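# Close the cabinet's bottom drawer and back away

## Task

Shove the bottom drawer of the cabinet until it is at least 90% closed and no longer moving. Then release it and pull the grippers away. It only counts if the drawer stays shut on its own, not because a gripper is still holding it there.

## Robot and tools

Robot: two six-joint xArm-type arms, left_arm and right_arm, each ending in a parallel two-finger gripper. The left_arm base sits at (-0.025, +0.348, 0) m and the right_arm base at (+0.012, -0.344, 0) m, both turned only slightly about z (quat_wxyz about (0.997,0,0,0.072) and (1.000,0,0,0.020)). The arm names do not describe image sides.

Scene frame: the origin is on the table surface midway between the bases, +z is up, +x reaches out across the table, and left_arm is on the +y side. Every reported pose uses this frame. Gripper frame: the fingers extend along the gripper's +z and close along its y. end_effector_position is the pinch point, roughly 2 cm short of the fingertips; the tips creep about 10 mm further along +z while closing. Reported hand positions get less accurate at long reach.

execute_actions(actions, pictures): actions holds zero or one item. An empty list just fetches the current state. An item with rows (1 to 15 rows) and optional steps (1 to 15, default 15) runs that many control steps of 1/30 s, one row per step; if rows run out, the last row repeats. An item with only steps (up to 300) is a wait counted from the previous result, so thinking time eats into it. pictures (true/false) chooses whether camera images come back; by default they do. A refused call moves nothing.

Row layout (used by execute_actions rows and by move target): one flat list of 14 numbers, each in [-1, 1], always covering both arms: left dx, dy, dz, rx, ry, rz, opening, then right dx, dy, dz, rx, ry, rz, opening. dx..rz are an offset, not a pose, expressed in that gripper's own axes and measured from the gripper's pose in the most recent result that reported it (before any such result, or for later calls in the same reply, from wherever the gripper is when the action begins). All rows in one action share that same reference; they do not add up. Scale: 1.0 equals 0.6 m of translation or 180 degrees; rx, ry, rz form one rotation vector. opening is absolute: +1 fully open (0.084 m), -1 closed. An all-zero offset is not idle: it drives the arm back to the reference pose. To keep an arm still, send the offset back to where you want it in the first call of a reply and zeros afterwards, with the opening it should keep.

move(target, speed): target is one 14-number row as above. Each gripper follows a straight line toward its goal; both paths finish together in 0.5 to 10 s and are cut off at 10 s. speed is the top path speed in m/s, 0.002 to 0.5 (default 0.25); turning is capped at twice that in rad/s. Openings are applied at the start. Paths ignore obstacles and the other arm; grippers lag, drift and may overshoot speed near full stretch. Faster moves and goals set deeper past a contact hit and press harder. The result adds a move: line with the ending (done, off_target, moving, held, fault), any limits (paced = the sent pose was clipped; held = a check blocked some steps, after which the arm may jump quickly), and each gripper's remaining distance to its goal. An ending naming one arm means the other finished fine.

wait(seconds): 0 to 10 s of letting the scene run with nothing new sent. zoom_image(camera, region): enlarges part of the latest image from cam_head_left, cam_head_right, cam_left_wrist or cam_right_wrist (each 896x504); region is [x0, y0, x1, y1] in pixels from the top-left, at most 504x504. read_manual(section) only returns licence text. finished_scene(scene) ends the current scene for good and reports success; answering without any tool call ends everything.

Control behaviour: each step, the commanded pose is limited to within 70 mm and 16 degrees of the measured one, then solved by damped IK favouring position over orientation. When an action ends the arm only continues to its last clipped pose, so distant goals take several calls; read the pose in each result and command the remainder. A Hand target line shows where each gripper is currently being driven. The simulation keeps running while you think and write.

Result lines: per-arm position (m), quat_wxyz, linear and angular velocity; grip_measured on the opening scale; joint positions and torques (torques carry fixed offsets, scale and noise); pose unreachable names an arm whose command the clearance check altered; HELD flags blocked steps; MOTOR HOT appears from 65 °C, and at 80 °C an OVER-TEMPERATURE FAULT brakes that arm until cool.

Limits: joint ranges (rad) waist ±6.283, shoulder -2.059..2.094, elbow -3.927..0.192, forearm roll ±6.283, wrist pitch -1.693..3.142, wrist roll ±6.283. Load limits (N m): waist 44, shoulder 44, elbow 26.4, forearm roll 26.4, wrist pitch 17.6, wrist roll 17.6. Exceeding one causes a TORQUE FAULT: the arm stops, backs that joint off, freezes 10 s and drops the rest of the call.

Avoid: arm-to-arm contact or pressing, knocking anything off the table, slamming the drawer, and very hard or fast pushes. Random brief disturbances may nudge objects. Push the drawer moderately, confirm it rests at least 90% shut, then open or withdraw the gripper and move clear before finishing.

Each tool is called after ">>>" as name(argument=value, ...), one argument or row to a line, values as JSON.

## Session

>>> execute_actions(
  actions=[],
)

Scene clock: 0.00 s of 3900.00 s.
left_arm: end_effector_position=(+0.5041, +0.2239, +0.1504) grip_measured=+1.00 end_effector_quat_wxyz=(+0.156, +0.578, +0.758, -0.258) end_effector_velocity=(+0.000, +0.001, +0.000) end_effector_angular_velocity=(-0.000, -0.001, +0.002) | right_arm: end_effector_position=(+0.2183, -0.5939, +0.2845) grip_measured=+1.00 end_effector_quat_wxyz=(-0.218, +0.973, -0.043, +0.062) end_effector_velocity=(+0.000, +0.000, -0.000) end_effector_angular_velocity=(+0.001, -0.000, -0.000)
Joint positions: left_arm=[-0.145  0.364 -1.308 -0.687  1.126 -1.478  0.084] | right_arm=[-1.166 -0.281 -1.01   0.312  1.629 -1.074  0.084]
Joint velocities: left_arm=[ 0.002 -0.    -0.001  0.     0.001 -0.    -0.   ] | right_arm=[-0.     0.     0.001  0.001 -0.     0.    -0.   ]
Joint torques (N m, as the arm reports them, + toward a larger angle): no reading
Motor temperatures (°C, as the motors report them): left_arm=[32 31 30 35 32 31] | right_arm=[30 31 28 30 29 33]
Hand target (left_arm): +0.504, +0.224, +0.150; +0.156, +0.578, +0.758, -0.258
Hand target (right_arm): +0.218, -0.594, +0.285; -0.218, +0.973, -0.043, +0.062

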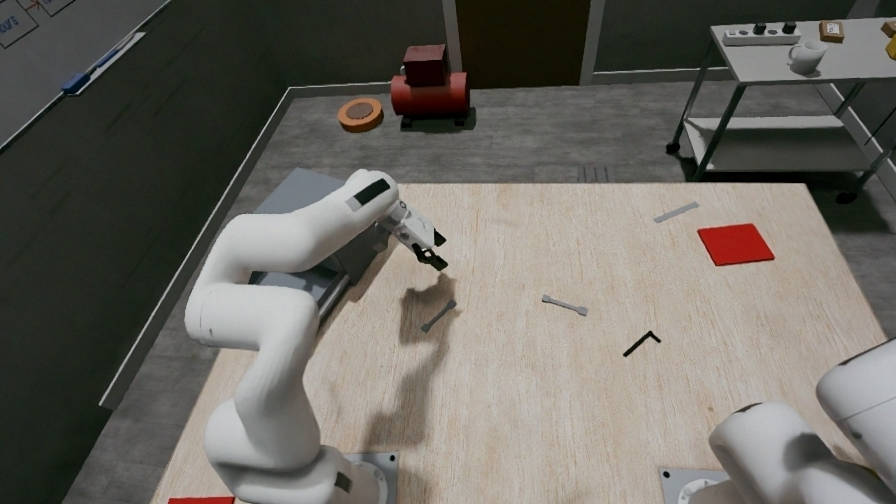

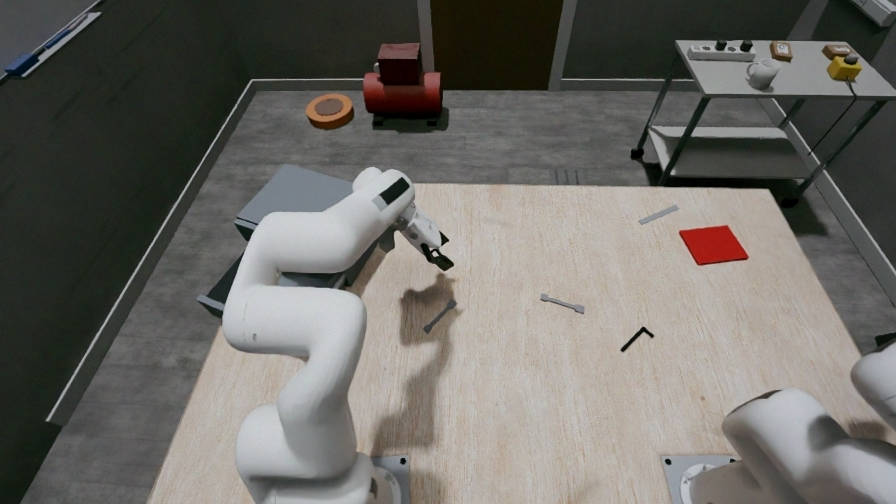

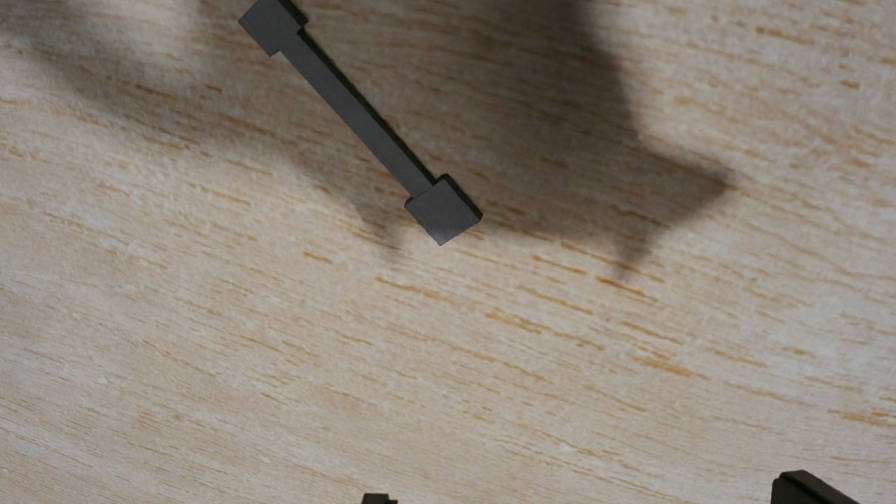

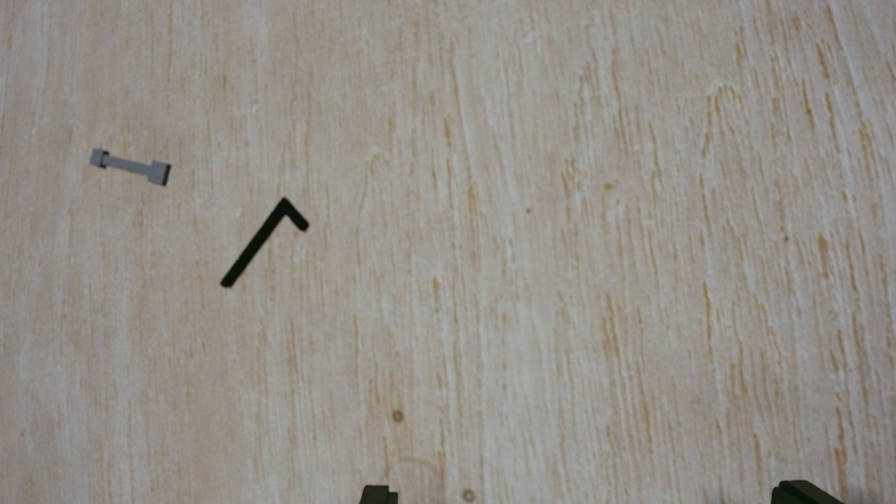

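>>> move(
  target=[-0.19,-0.5,-0.15,0,0,0,1,0,0,0,0,0,0,1],
  speed=0.4,
)

Scene clock: 15.37 s of 3900.00 s.
left_arm: end_effector_position=(+0.2555, +0.1257, +0.3490) grip_measured=+1.00 end_effector_quat_wxyz=(+0.157, +0.577, +0.759, -0.259) end_effector_velocity=(-0.001, -0.000, +0.003) end_effector_angular_velocity=(-0.001, -0.005, +0.001) | right_arm: end_effector_position=(+0.2183, -0.5939, +0.2845) grip_measured=+1.00 end_effector_quat_wxyz=(-0.218, +0.973, -0.043, +0.062) end_effector_velocity=(-0.000, -0.000, +0.000) end_effector_angular_velocity=(-0.001, +0.000, -0.000)
Joint positions: left_arm=[-0.436 -0.614 -0.796 -0.622  1.333 -2.005  0.084] | right_arm=[-1.166 -0.281 -1.01   0.312  1.629 -1.074  0.084]
Joint velocities: left_arm=[-0.002 -0.007 -0.002  0.001  0.001 -0.004  0.   ] | right_arm=[-0.    -0.001  0.    -0.001 -0.     0.     0.   ]
Joint torques (N m, as the arm reports them, + toward a larger angle): left_arm=[ -0.51  -8.19 -25.6   -0.73  -1.92   0.62] | right_arm=[ -0.02  -6.97 -12.08   0.92   0.34   0.55]
Motor temperatures (°C, as the motors report them): left_arm=[32 32 32 35 32 31] | right_arm=[30 31 30 30 29 33]
Hand target (left_arm): +0.255, +0.126, +0.350; +0.157, +0.577, +0.758, -0.258
Hand target (right_arm): +0.218, -0.594, +0.285; -0.218, +0.973, -0.043, +0.062
Off the commanded pose (left_arm): 0.001 m, 0 deg.
Off the commanded pose (right_arm): 0.000 m, 0 deg.
After step 90, 10.77 s passed at rest.
move: done; limits=paced

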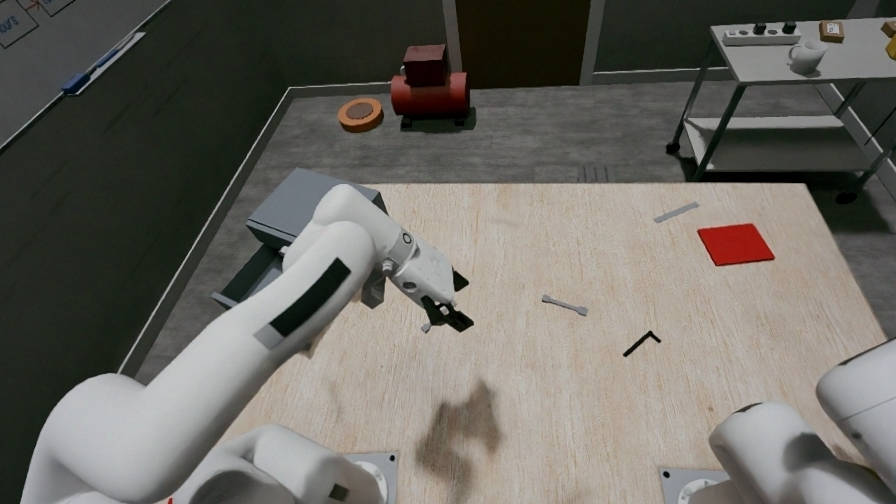

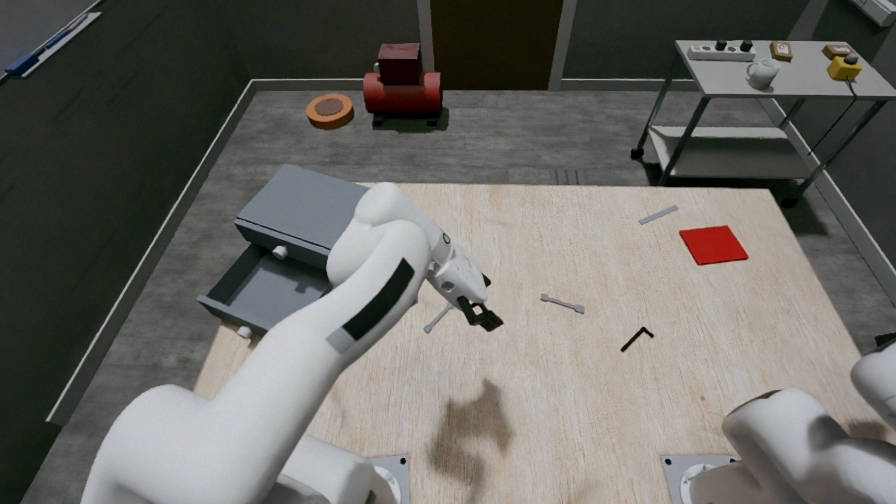

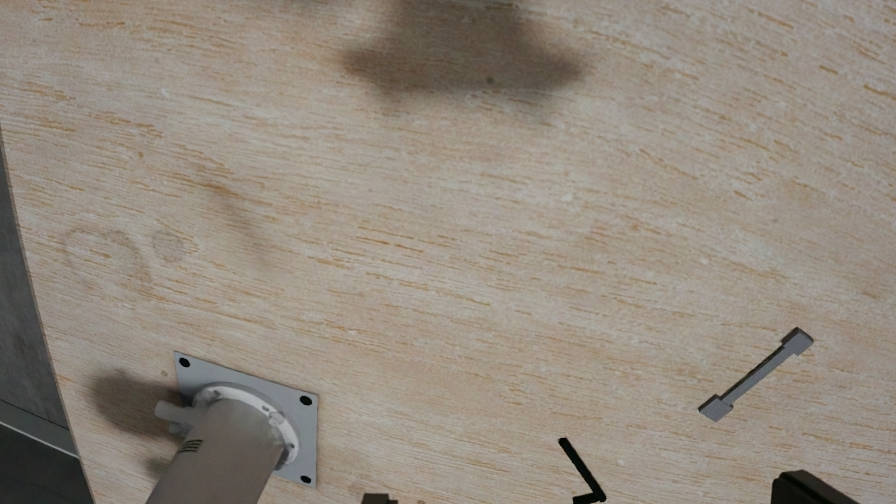

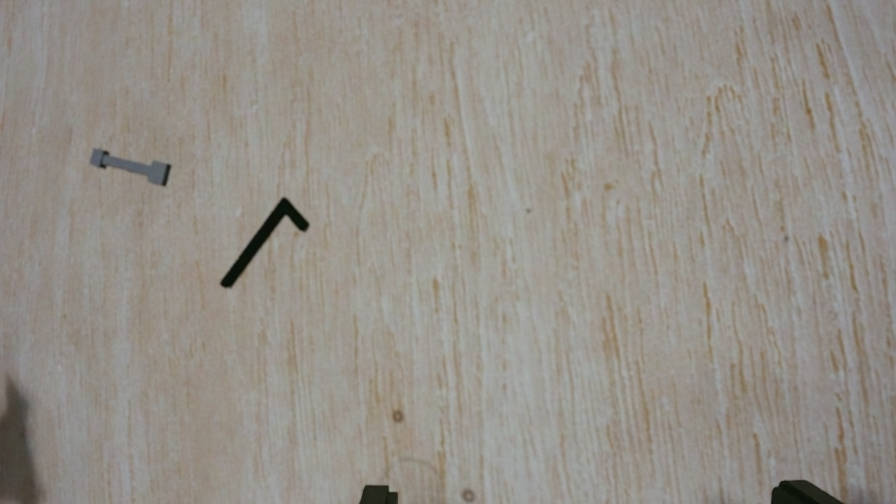

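>>> move(
  target=[0.545,0.14,-0.29,0,0,0,-1,0,0,0,0,0,0,1],
  speed=0.4,
)

Scene clock: 32.13 s of 3900.00 s.
left_arm: end_effector_position=(+0.2528, +0.5022, +0.2971) grip_measured=-1.00 end_effector_quat_wxyz=(+0.154, +0.577, +0.759, -0.258) end_effector_velocity=(+0.000, +0.002, -0.001) end_effector_angular_velocity=(-0.002, +0.003, -0.001) | right_arm: end_effector_position=(+0.2183, -0.5939, +0.2845) grip_measured=+1.00 end_effector_quat_wxyz=(-0.218, +0.973, -0.043, +0.062) end_effector_velocity=(-0.000, +0.000, -0.000) end_effector_angular_velocity=(+0.001, +0.001, +0.000)
Joint positions: left_arm=[ 0.662 -0.183 -1.112 -0.365  1.789 -1.023  0.   ] | right_arm=[-1.166 -0.281 -1.01   0.312  1.629 -1.074  0.084]
Joint velocities: left_arm=[ 0.002  0.01  -0.008  0.002  0.003  0.003  0.   ] | right_arm=[ 0.     0.     0.    -0.001  0.    -0.     0.   ]
Joint torques (N m, as the arm reports them, + toward a larger angle): left_arm=[ -0.82 -17.09 -23.77  -0.62  -0.89   0.75] | right_arm=[ -0.25  -7.09 -12.11   0.94   0.25   0.56]
Motor temperatures (°C, as the motors report them): left_arm=[32 31 33 35 32 31] | right_arm=[30 31 31 30 29 33]
Hand target (left_arm): +0.253, +0.503, +0.297; +0.154, +0.577, +0.759, -0.259
Hand target (right_arm): +0.218, -0.594, +0.285; -0.218, +0.973, -0.043, +0.062
Off the commanded pose (left_arm): 0.001 m, 0 deg.
Off the commanded pose (right_arm): 0.000 m, 0 deg.
After step 90, 12.07 s passed at rest.
move: done; limits=paced

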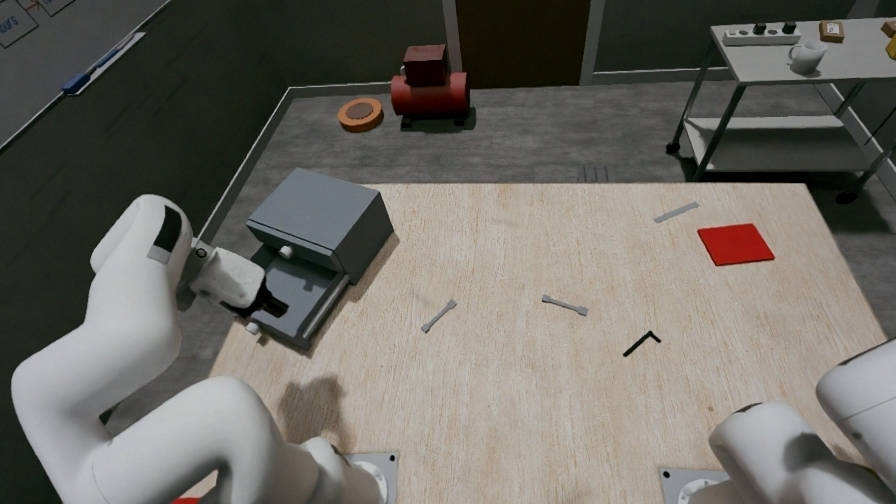

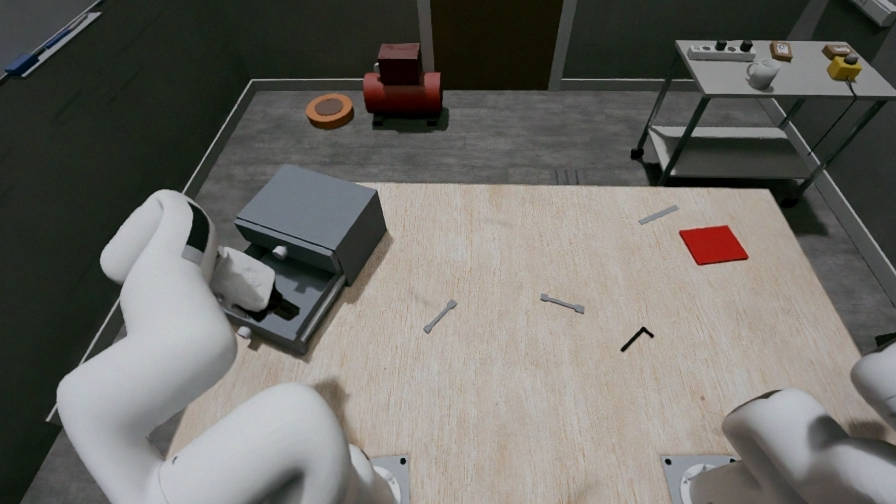

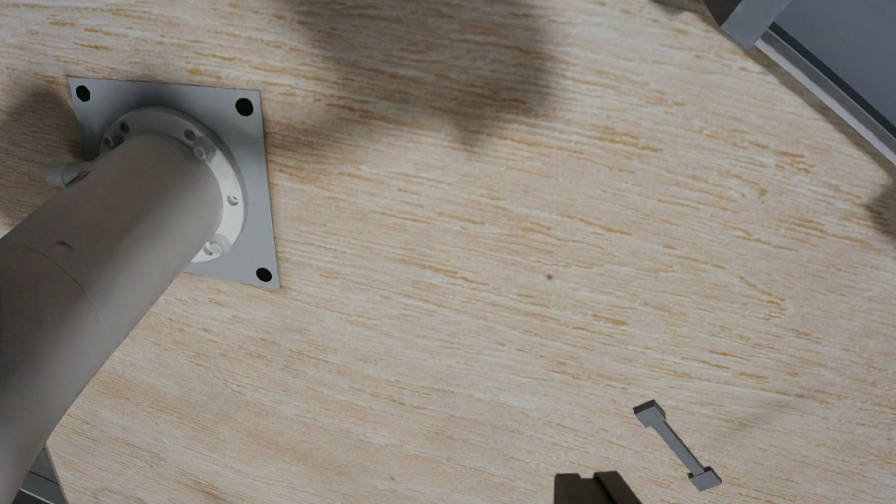

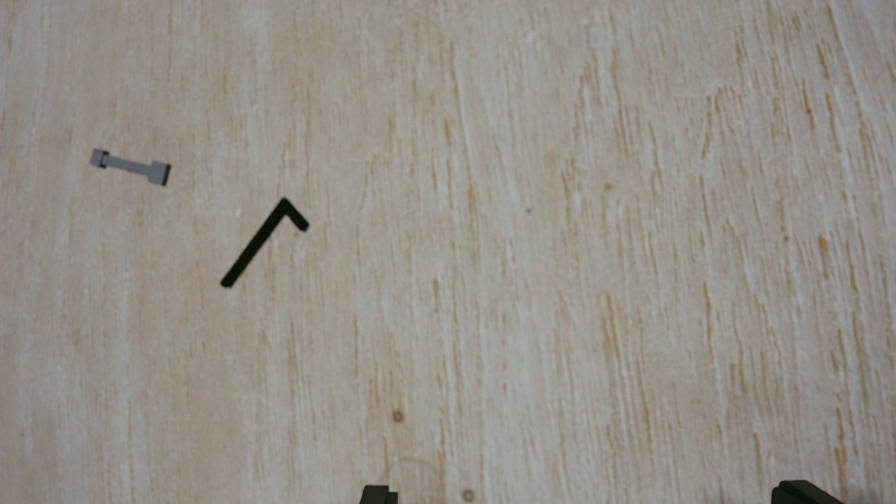

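>>> move(
  target=[0.25,0.094,0.3,0,0,0,-1,0,0,0,0,0,0,1],
  speed=0.3,
)

Scene clock: 43.63 s of 3900.00 s.
left_arm: end_effector_position=(+0.2534, +0.5270, +0.0618) grip_measured=-1.00 end_effector_quat_wxyz=(+0.157, +0.581, +0.755, -0.261) end_effector_velocity=(-0.004, -0.001, -0.003) end_effector_angular_velocity=(-0.026, +0.010, -0.002) | right_arm: end_effector_position=(+0.2183, -0.5939, +0.2845) grip_measured=+1.00 end_effector_quat_wxyz=(-0.218, +0.973, -0.043, +0.062) end_effector_velocity=(-0.000, +0.000, +0.000) end_effector_angular_velocity=(+0.001, -0.001, +0.002)
Joint positions: left_arm=[ 0.663  0.197 -0.837 -0.387  1.184 -0.774  0.   ] | right_arm=[-1.166 -0.281 -1.01   0.312  1.629 -1.074  0.084]
Joint velocities: left_arm=[ 0.011  0.022 -0.011  0.     0.02   0.01   0.   ] | right_arm=[-0.    -0.    -0.     0.     0.002 -0.002 -0.   ]
Joint torques (N m, as the arm reports them, + toward a larger angle): left_arm=[ 14.18   0.31 -14.6    3.06 -11.94  -2.31] | right_arm=[ -0.07  -6.87 -12.09   0.96   0.29   0.54]
Motor temperatures (°C, as the motors report them): left_arm=[32 31 33 35 32 31] | right_arm=[30 31 31 30 29 33]
Hand target (left_arm): +0.253, +0.529, +0.058; +0.154, +0.578, +0.758, -0.259
Hand target (right_arm): +0.218, -0.594, +0.285; -0.218, +0.973, -0.043, +0.062
Off the commanded pose (left_arm): 0.005 m, 1 deg.
Off the commanded pose (right_arm): 0.000 m, 0 deg.
After step 90, 7.13 s passed at rest.
move: off_target (left_arm)

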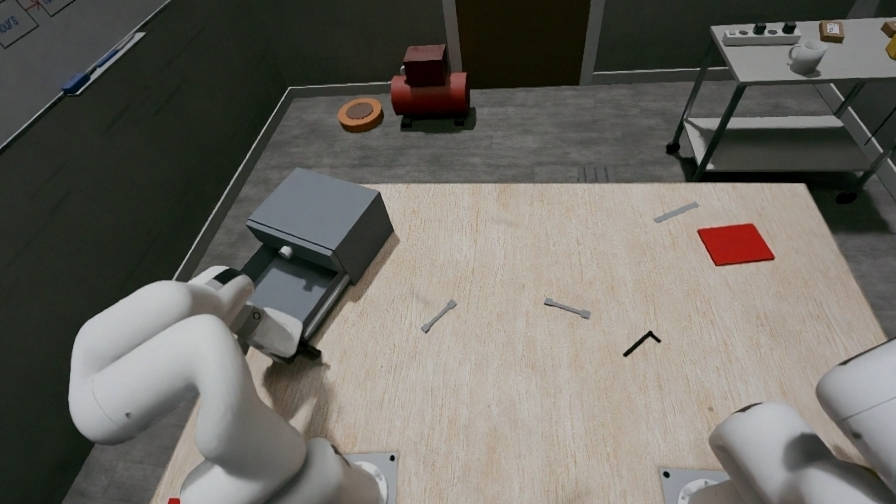

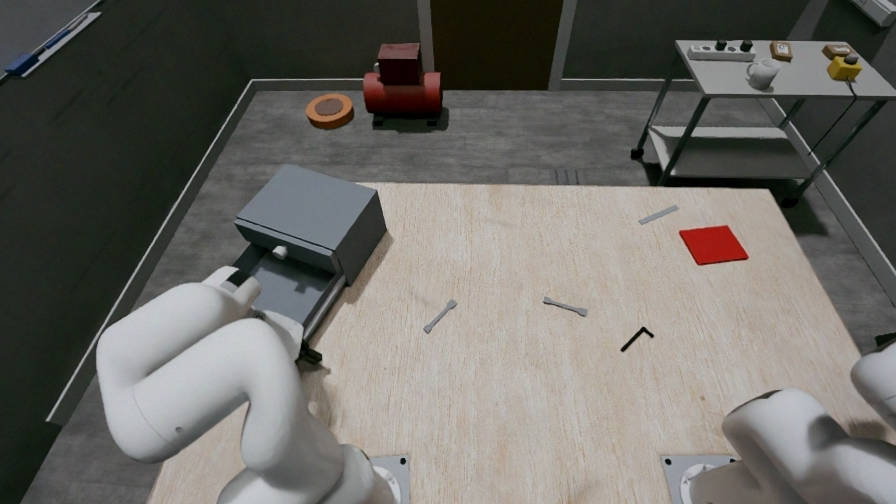

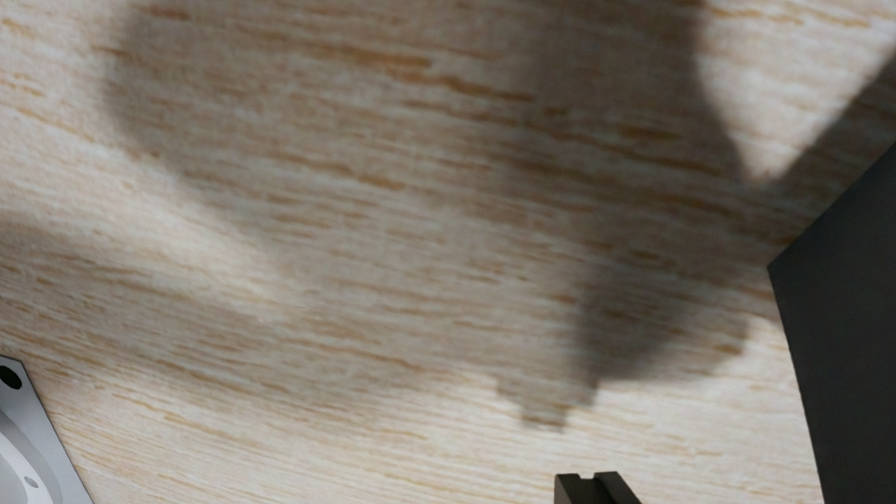

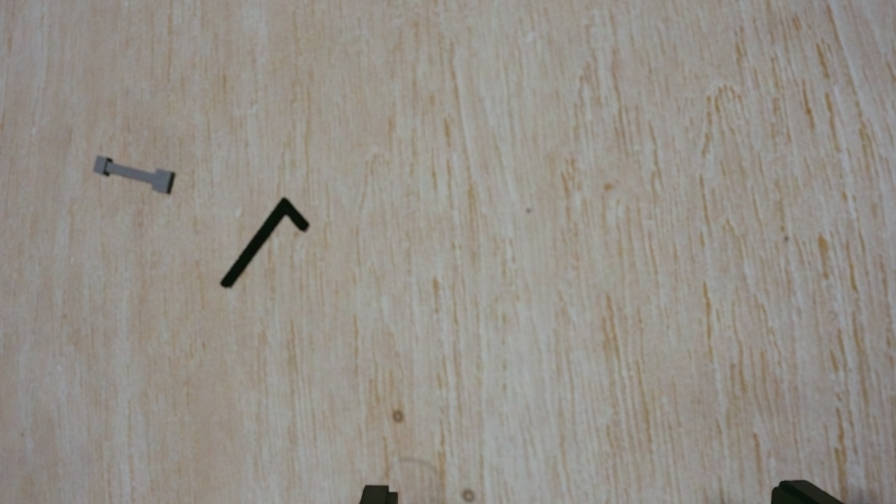

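>>> move(
  target=[0.03,-0.11,0,0,0,0,-1,0,0,0,0,0,0,1],
  speed=0.2,
)

>>> move(
  target=[0.09,0.02,-0.07,0,0,0,-1,0,0,0,0,0,0,1],
  speed=0.2,
)

Scene clock: 52.40 s of 3900.00 s.
left_arm: end_effector_position=(+0.1851, +0.5288, +0.0659) grip_measured=-1.00 end_effector_quat_wxyz=(+0.156, +0.581, +0.755, -0.261) end_effector_velocity=(-0.001, -0.000, +0.001) end_effector_angular_velocity=(-0.001, -0.002, -0.002) | right_arm: end_effector_position=(+0.2183, -0.5939, +0.2845) grip_measured=+1.00 end_effector_quat_wxyz=(-0.218, +0.973, -0.043, +0.062) end_effector_velocity=(-0.000, -0.000, +0.001) end_effector_angular_velocity=(-0.005, -0.002, +0.000)
Joint positions: left_arm=[ 0.797  0.069 -0.686 -0.312  1.19  -0.686  0.   ] | right_arm=[-1.166 -0.281 -1.01   0.312  1.629 -1.074  0.084]
Joint velocities: left_arm=[ 0.002 -0.006  0.003  0.001  0.003  0.003  0.   ] | right_arm=[ 0.    -0.004 -0.    -0.001 -0.001 -0.     0.   ]
Joint torques (N m, as the arm reports them, + toward a larger angle): left_arm=[ -0.58 -19.06 -18.84  -0.15  -0.66   0.71] | right_arm=[ -0.06  -6.91 -12.05   0.87   0.25   0.54]
Motor temperatures (°C, as the motors report them): left_arm=[32 31 32 35 33 31] | right_arm=[30 31 31 30 29 33]
Hand target (left_arm): +0.185, +0.529, +0.066; +0.156, +0.581, +0.755, -0.261
Hand target (right_arm): +0.218, -0.594, +0.285; -0.218, +0.973, -0.043, +0.062
Off the commanded pose (left_arm): 0.000 m, 0 deg.
Off the commanded pose (right_arm): 0.000 m, 0 deg.
After step 90, 4.87 s passed at rest.
move: done

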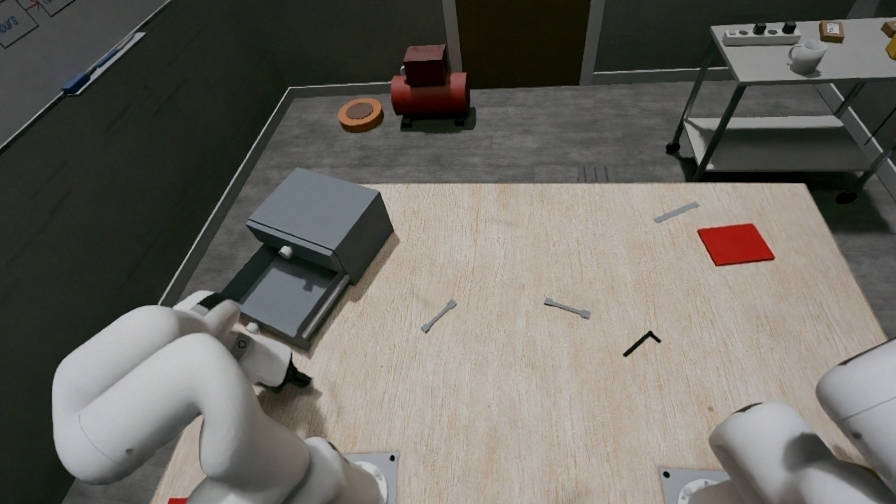

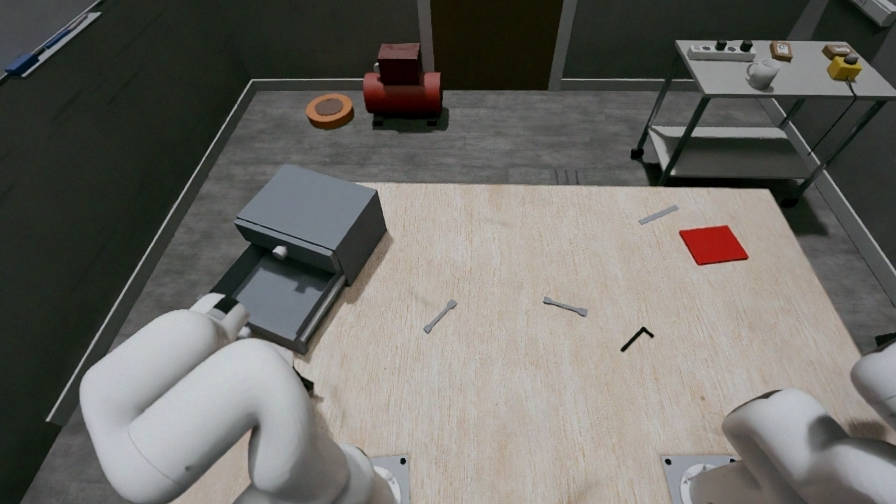

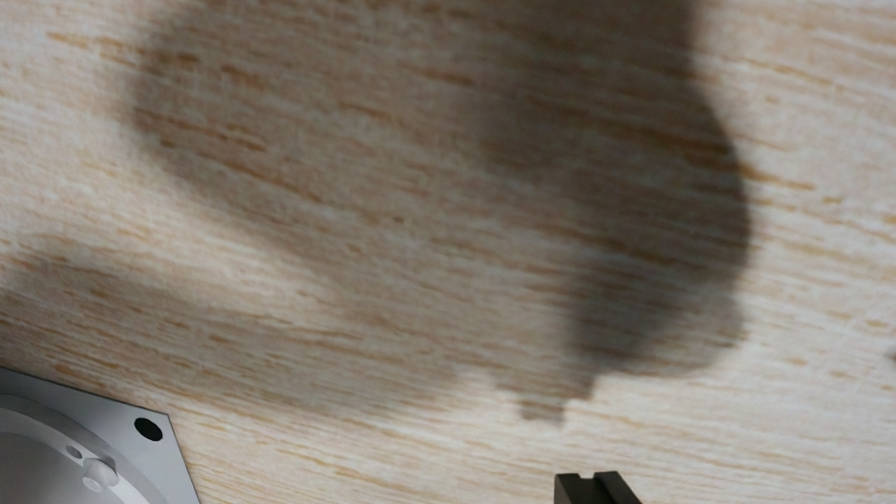

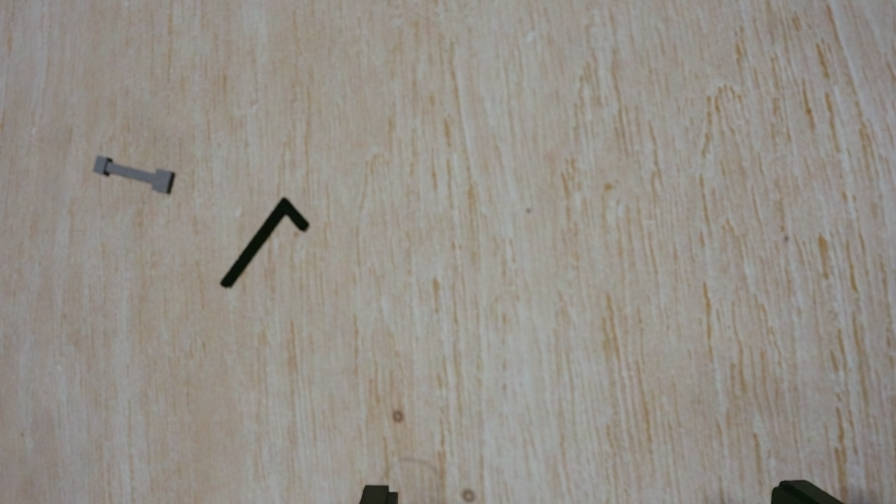

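Scene clock: 53.30 s of 3900.00 s.
left_arm: end_effector_position=(+0.1843, +0.5979, +0.0681) grip_measured=-1.00 end_effector_quat_wxyz=(+0.156, +0.581, +0.755, -0.261) end_effector_velocity=(+0.000, +0.003, +0.001) end_effector_angular_velocity=(+0.001, -0.001, +0.001) | right_arm: end_effector_position=(+0.2183, -0.5939, +0.2845) grip_measured=+1.00 end_effector_quat_wxyz=(-0.218, +0.973, -0.043, +0.062) end_effector_velocity=(-0.000, -0.000, -0.000) end_effector_angular_velocity=(-0.001, +0.000, -0.001)
Joint positions: left_arm=[ 0.894  0.227 -0.911 -0.247  1.27  -0.645  0.   ] | right_arm=[-1.166 -0.281 -1.01   0.312  1.629 -1.074  0.084]
Joint velocities: left_arm=[ 0.003  0.005 -0.01   0.001  0.004  0.001  0.   ] | right_arm=[ 0.    -0.     0.    -0.001 -0.001  0.001  0.   ]
Joint torques (N m, as the arm reports them, + toward a larger angle): left_arm=[ -0.4  -23.29 -19.53  -0.16  -0.57   0.71] | right_arm=[ -0.03  -7.1  -12.04   0.95   0.3    0.54]
Motor temperatures (°C, as the motors report them): left_arm=[32 31 32 35 33 31] | right_arm=[30 31 31 30 29 33]
Hand target (left_arm): +0.184, +0.598, +0.068; +0.156, +0.581, +0.755, -0.261
Hand target (right_arm): +0.218, -0.594, +0.285; -0.218, +0.973, -0.043, +0.062
Off the commanded pose (left_arm): 0.001 m, 0 deg.
Off the commanded pose (right_arm): 0.000 m, 0 deg.
move: done

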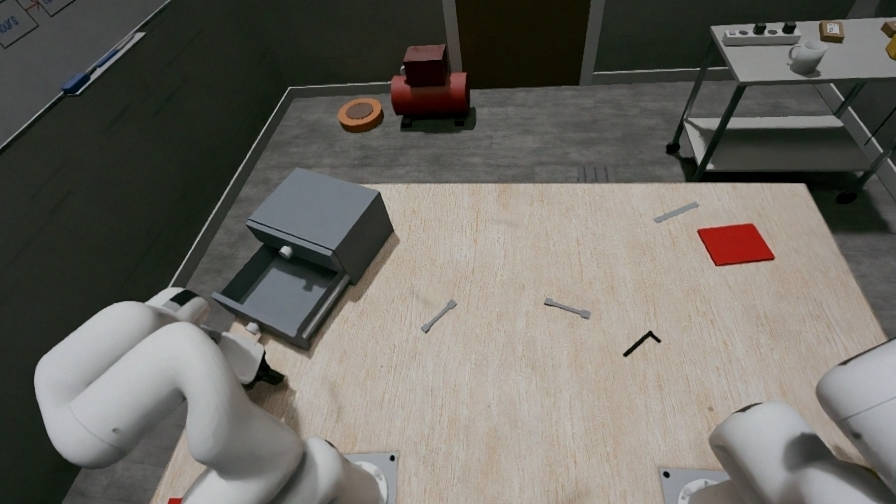

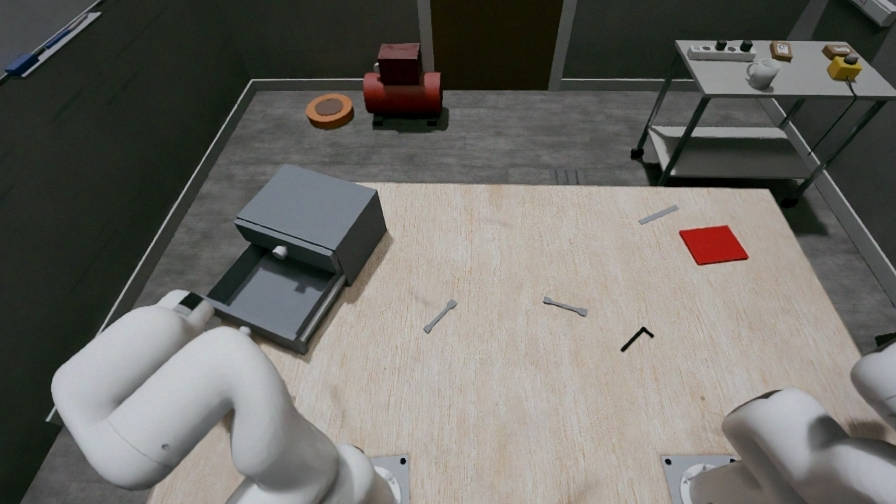

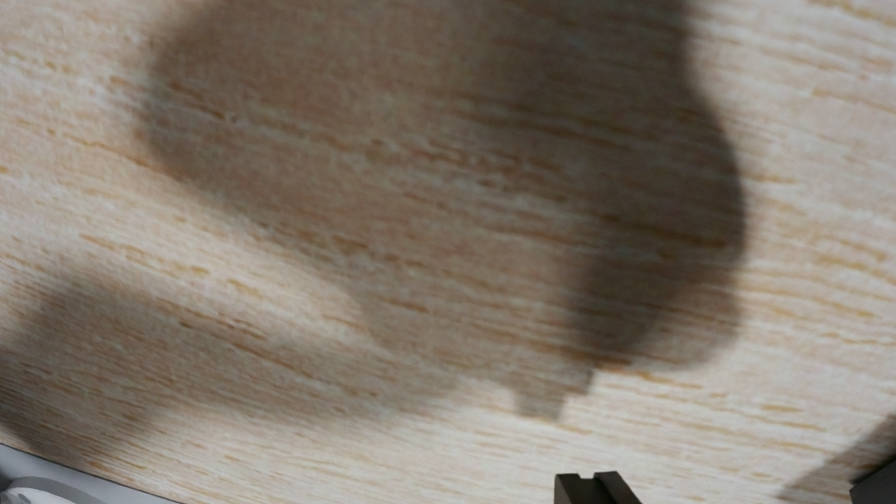

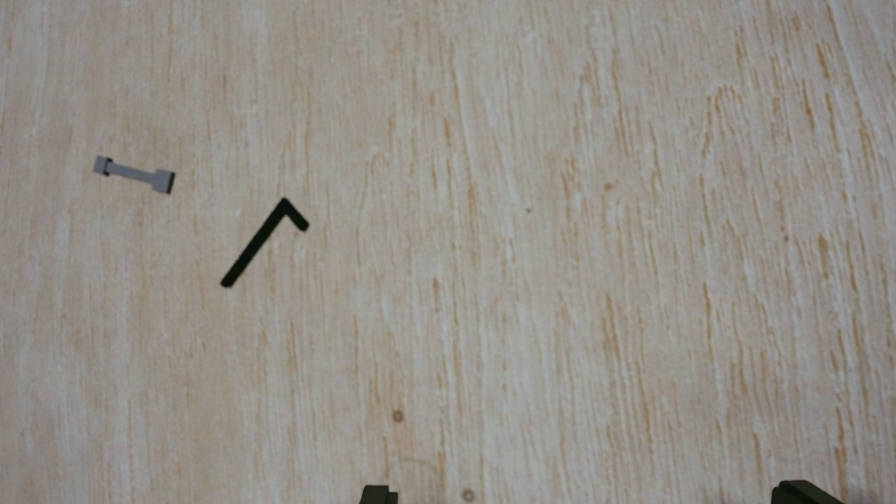

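Push in direction (+0.26, −0.12).

>>> move(
  target=[-0.28,0.375,0.09,0,0,0,-1,0,0,0,0,0,0,1],
  speed=0.12,
)

Scene clock: 59.60 s of 3900.00 s.
left_arm: end_effector_position=(+0.4185, +0.4840, +0.0594) grip_measured=-1.00 end_effector_quat_wxyz=(+0.146, +0.568, +0.760, -0.280) end_effector_velocity=(-0.000, +0.001, +0.001) end_effector_angular_velocity=(-0.003, +0.005, +0.005) | right_arm: end_effector_position=(+0.2183, -0.5939, +0.2845) grip_measured=+1.00 end_effector_quat_wxyz=(-0.218, +0.973, -0.043, +0.062) end_effector_velocity=(+0.000, +0.001, -0.000) end_effector_angular_velocity=(+0.002, -0.001, +0.001)
Joint positions: left_arm=[ 0.383  0.517 -1.294 -0.507  1.263 -1.052  0.   ] | right_arm=[-1.166 -0.281 -1.01   0.312  1.629 -1.074  0.084]
Joint velocities: left_arm=[ 0.003  0.002 -0.006  0.     0.007 -0.005  0.   ] | right_arm=[ 0.    -0.     0.002  0.001  0.    -0.001 -0.   ]
Joint torques (N m, as the arm reports them, + toward a larger angle): left_arm=[-54.65 -28.53 -59.05 -14.26 -13.69   0.59] | right_arm=[  0.01  -7.09 -12.12   1.02   0.3    0.52]
Motor temperatures (°C, as the motors report them): left_arm=[32 31 32 35 33 31] | right_arm=[30 31 31 30 29 33]
Hand target (left_arm): +0.442, +0.475, +0.068; +0.157, +0.581, +0.755, -0.261
Hand target (right_arm): +0.218, -0.594, +0.285; -0.218, +0.973, -0.043, +0.062
Off the commanded pose (left_arm): 0.027 m, 3 deg.
Off the commanded pose (right_arm): 0.000 m, 0 deg.
After step 90, 0.53 s passed at rest.
move: off_target (left_arm)

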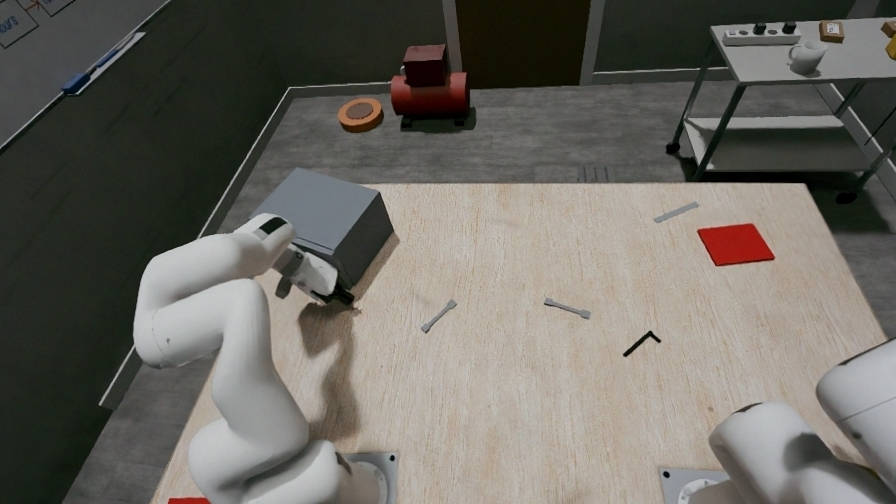

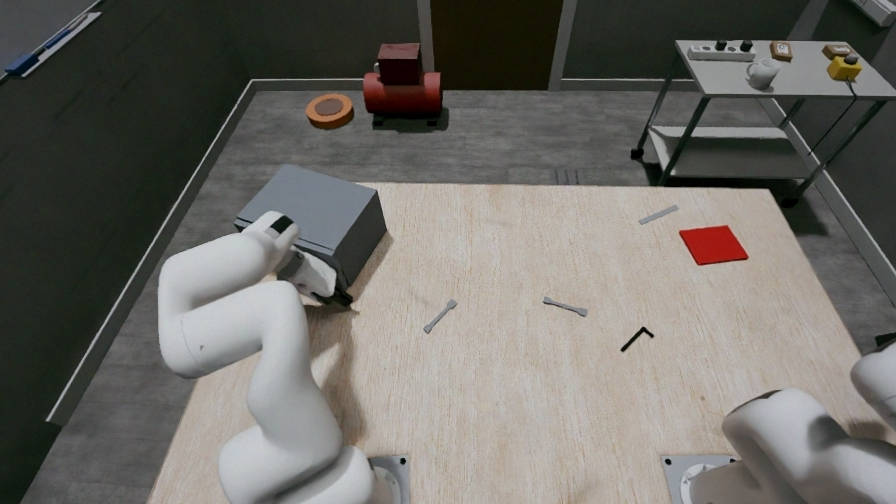

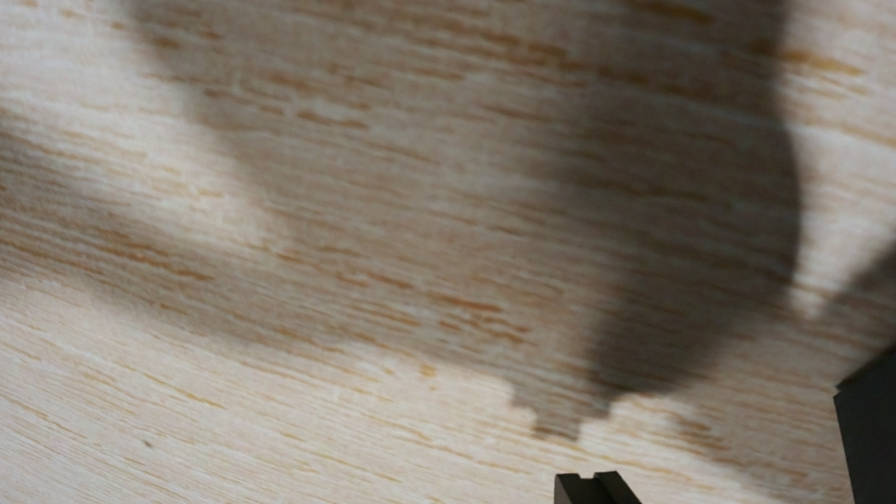

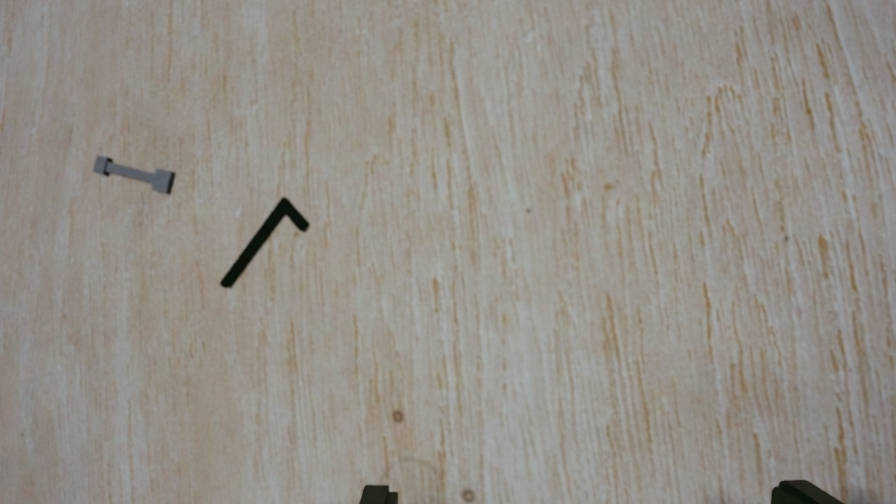

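Stopped hard: probably shut. Retreat.

>>> move(
  target=[0.0,-0.3,-0.1,0,0,0,-1,0,0,0,0,0,0,1],
  speed=0.3,
)

Scene clock: 63.50 s of 3900.00 s.
left_arm: end_effector_position=(+0.2541, +0.4843, +0.1539) grip_measured=-1.00 end_effector_quat_wxyz=(+0.146, +0.568, +0.760, -0.281) end_effector_velocity=(-0.001, +0.001, +0.002) end_effector_angular_velocity=(+0.003, -0.004, +0.000) | right_arm: end_effector_position=(+0.2183, -0.5939, +0.2845) grip_measured=+1.00 end_effector_quat_wxyz=(-0.218, +0.973, -0.043, +0.062) end_effector_velocity=(-0.000, -0.000, -0.000) end_effector_angular_velocity=(+0.000, +0.001, -0.002)
Joint positions: left_arm=[ 0.601 -0.051 -0.829 -0.382  1.425 -0.949  0.   ] | right_arm=[-1.166 -0.281 -1.01   0.312  1.629 -1.074  0.084]
Joint velocities: left_arm=[ 0.003 -0.009  0.001  0.001  0.003  0.001  0.   ] | right_arm=[-0.    -0.     0.    -0.    -0.     0.002 -0.   ]
Joint torques (N m, as the arm reports them, + toward a larger angle): left_arm=[ -0.37 -18.54 -21.9   -0.44  -0.69   0.71] | right_arm=[ -0.07  -7.07 -12.07   0.9    0.2    0.56]
Motor temperatures (°C, as the motors report them): left_arm=[32 32 35 36 34 31] | right_arm=[30 31 31 30 29 33]
Hand target (left_arm): +0.254, +0.484, +0.154; +0.146, +0.568, +0.760, -0.280
Hand target (right_arm): +0.218, -0.594, +0.285; -0.218, +0.973, -0.043, +0.062
Off the commanded pose (left_arm): 0.000 m, 0 deg.
Off the commanded pose (right_arm): 0.000 m, 0 deg.
move: done

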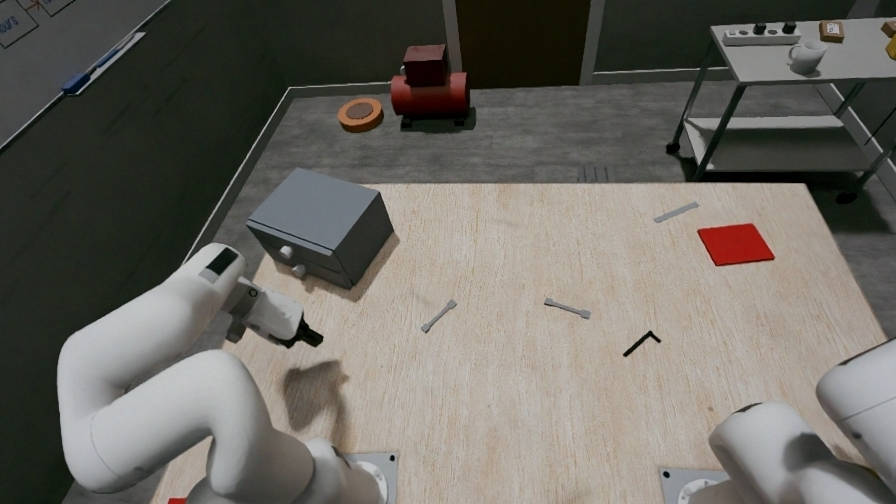

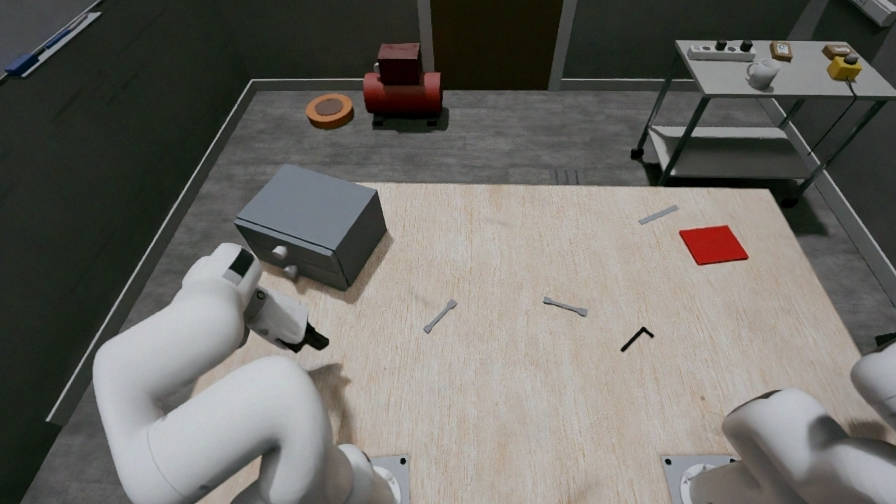

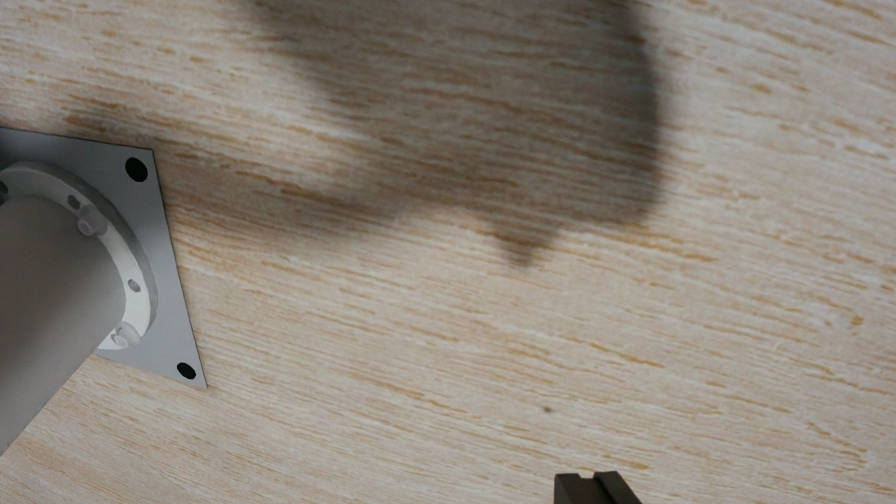

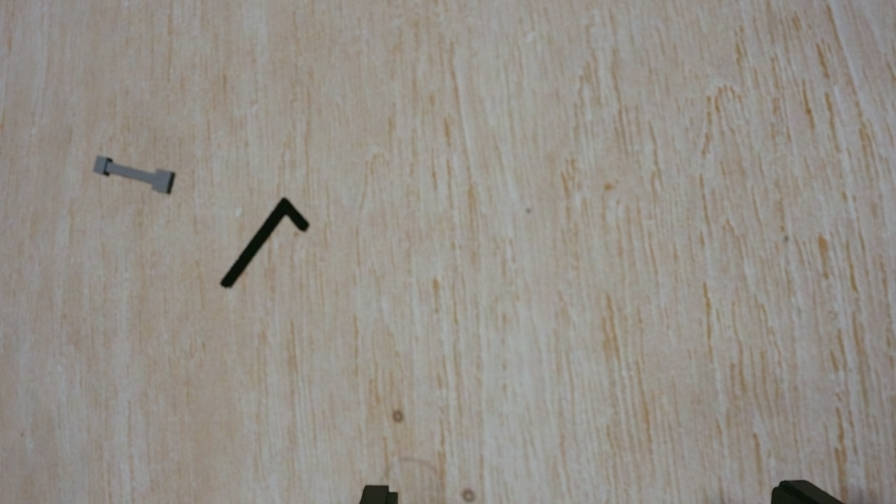

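>>> finished_scene(
  scene=1,
)

The scene is finished: the task was done.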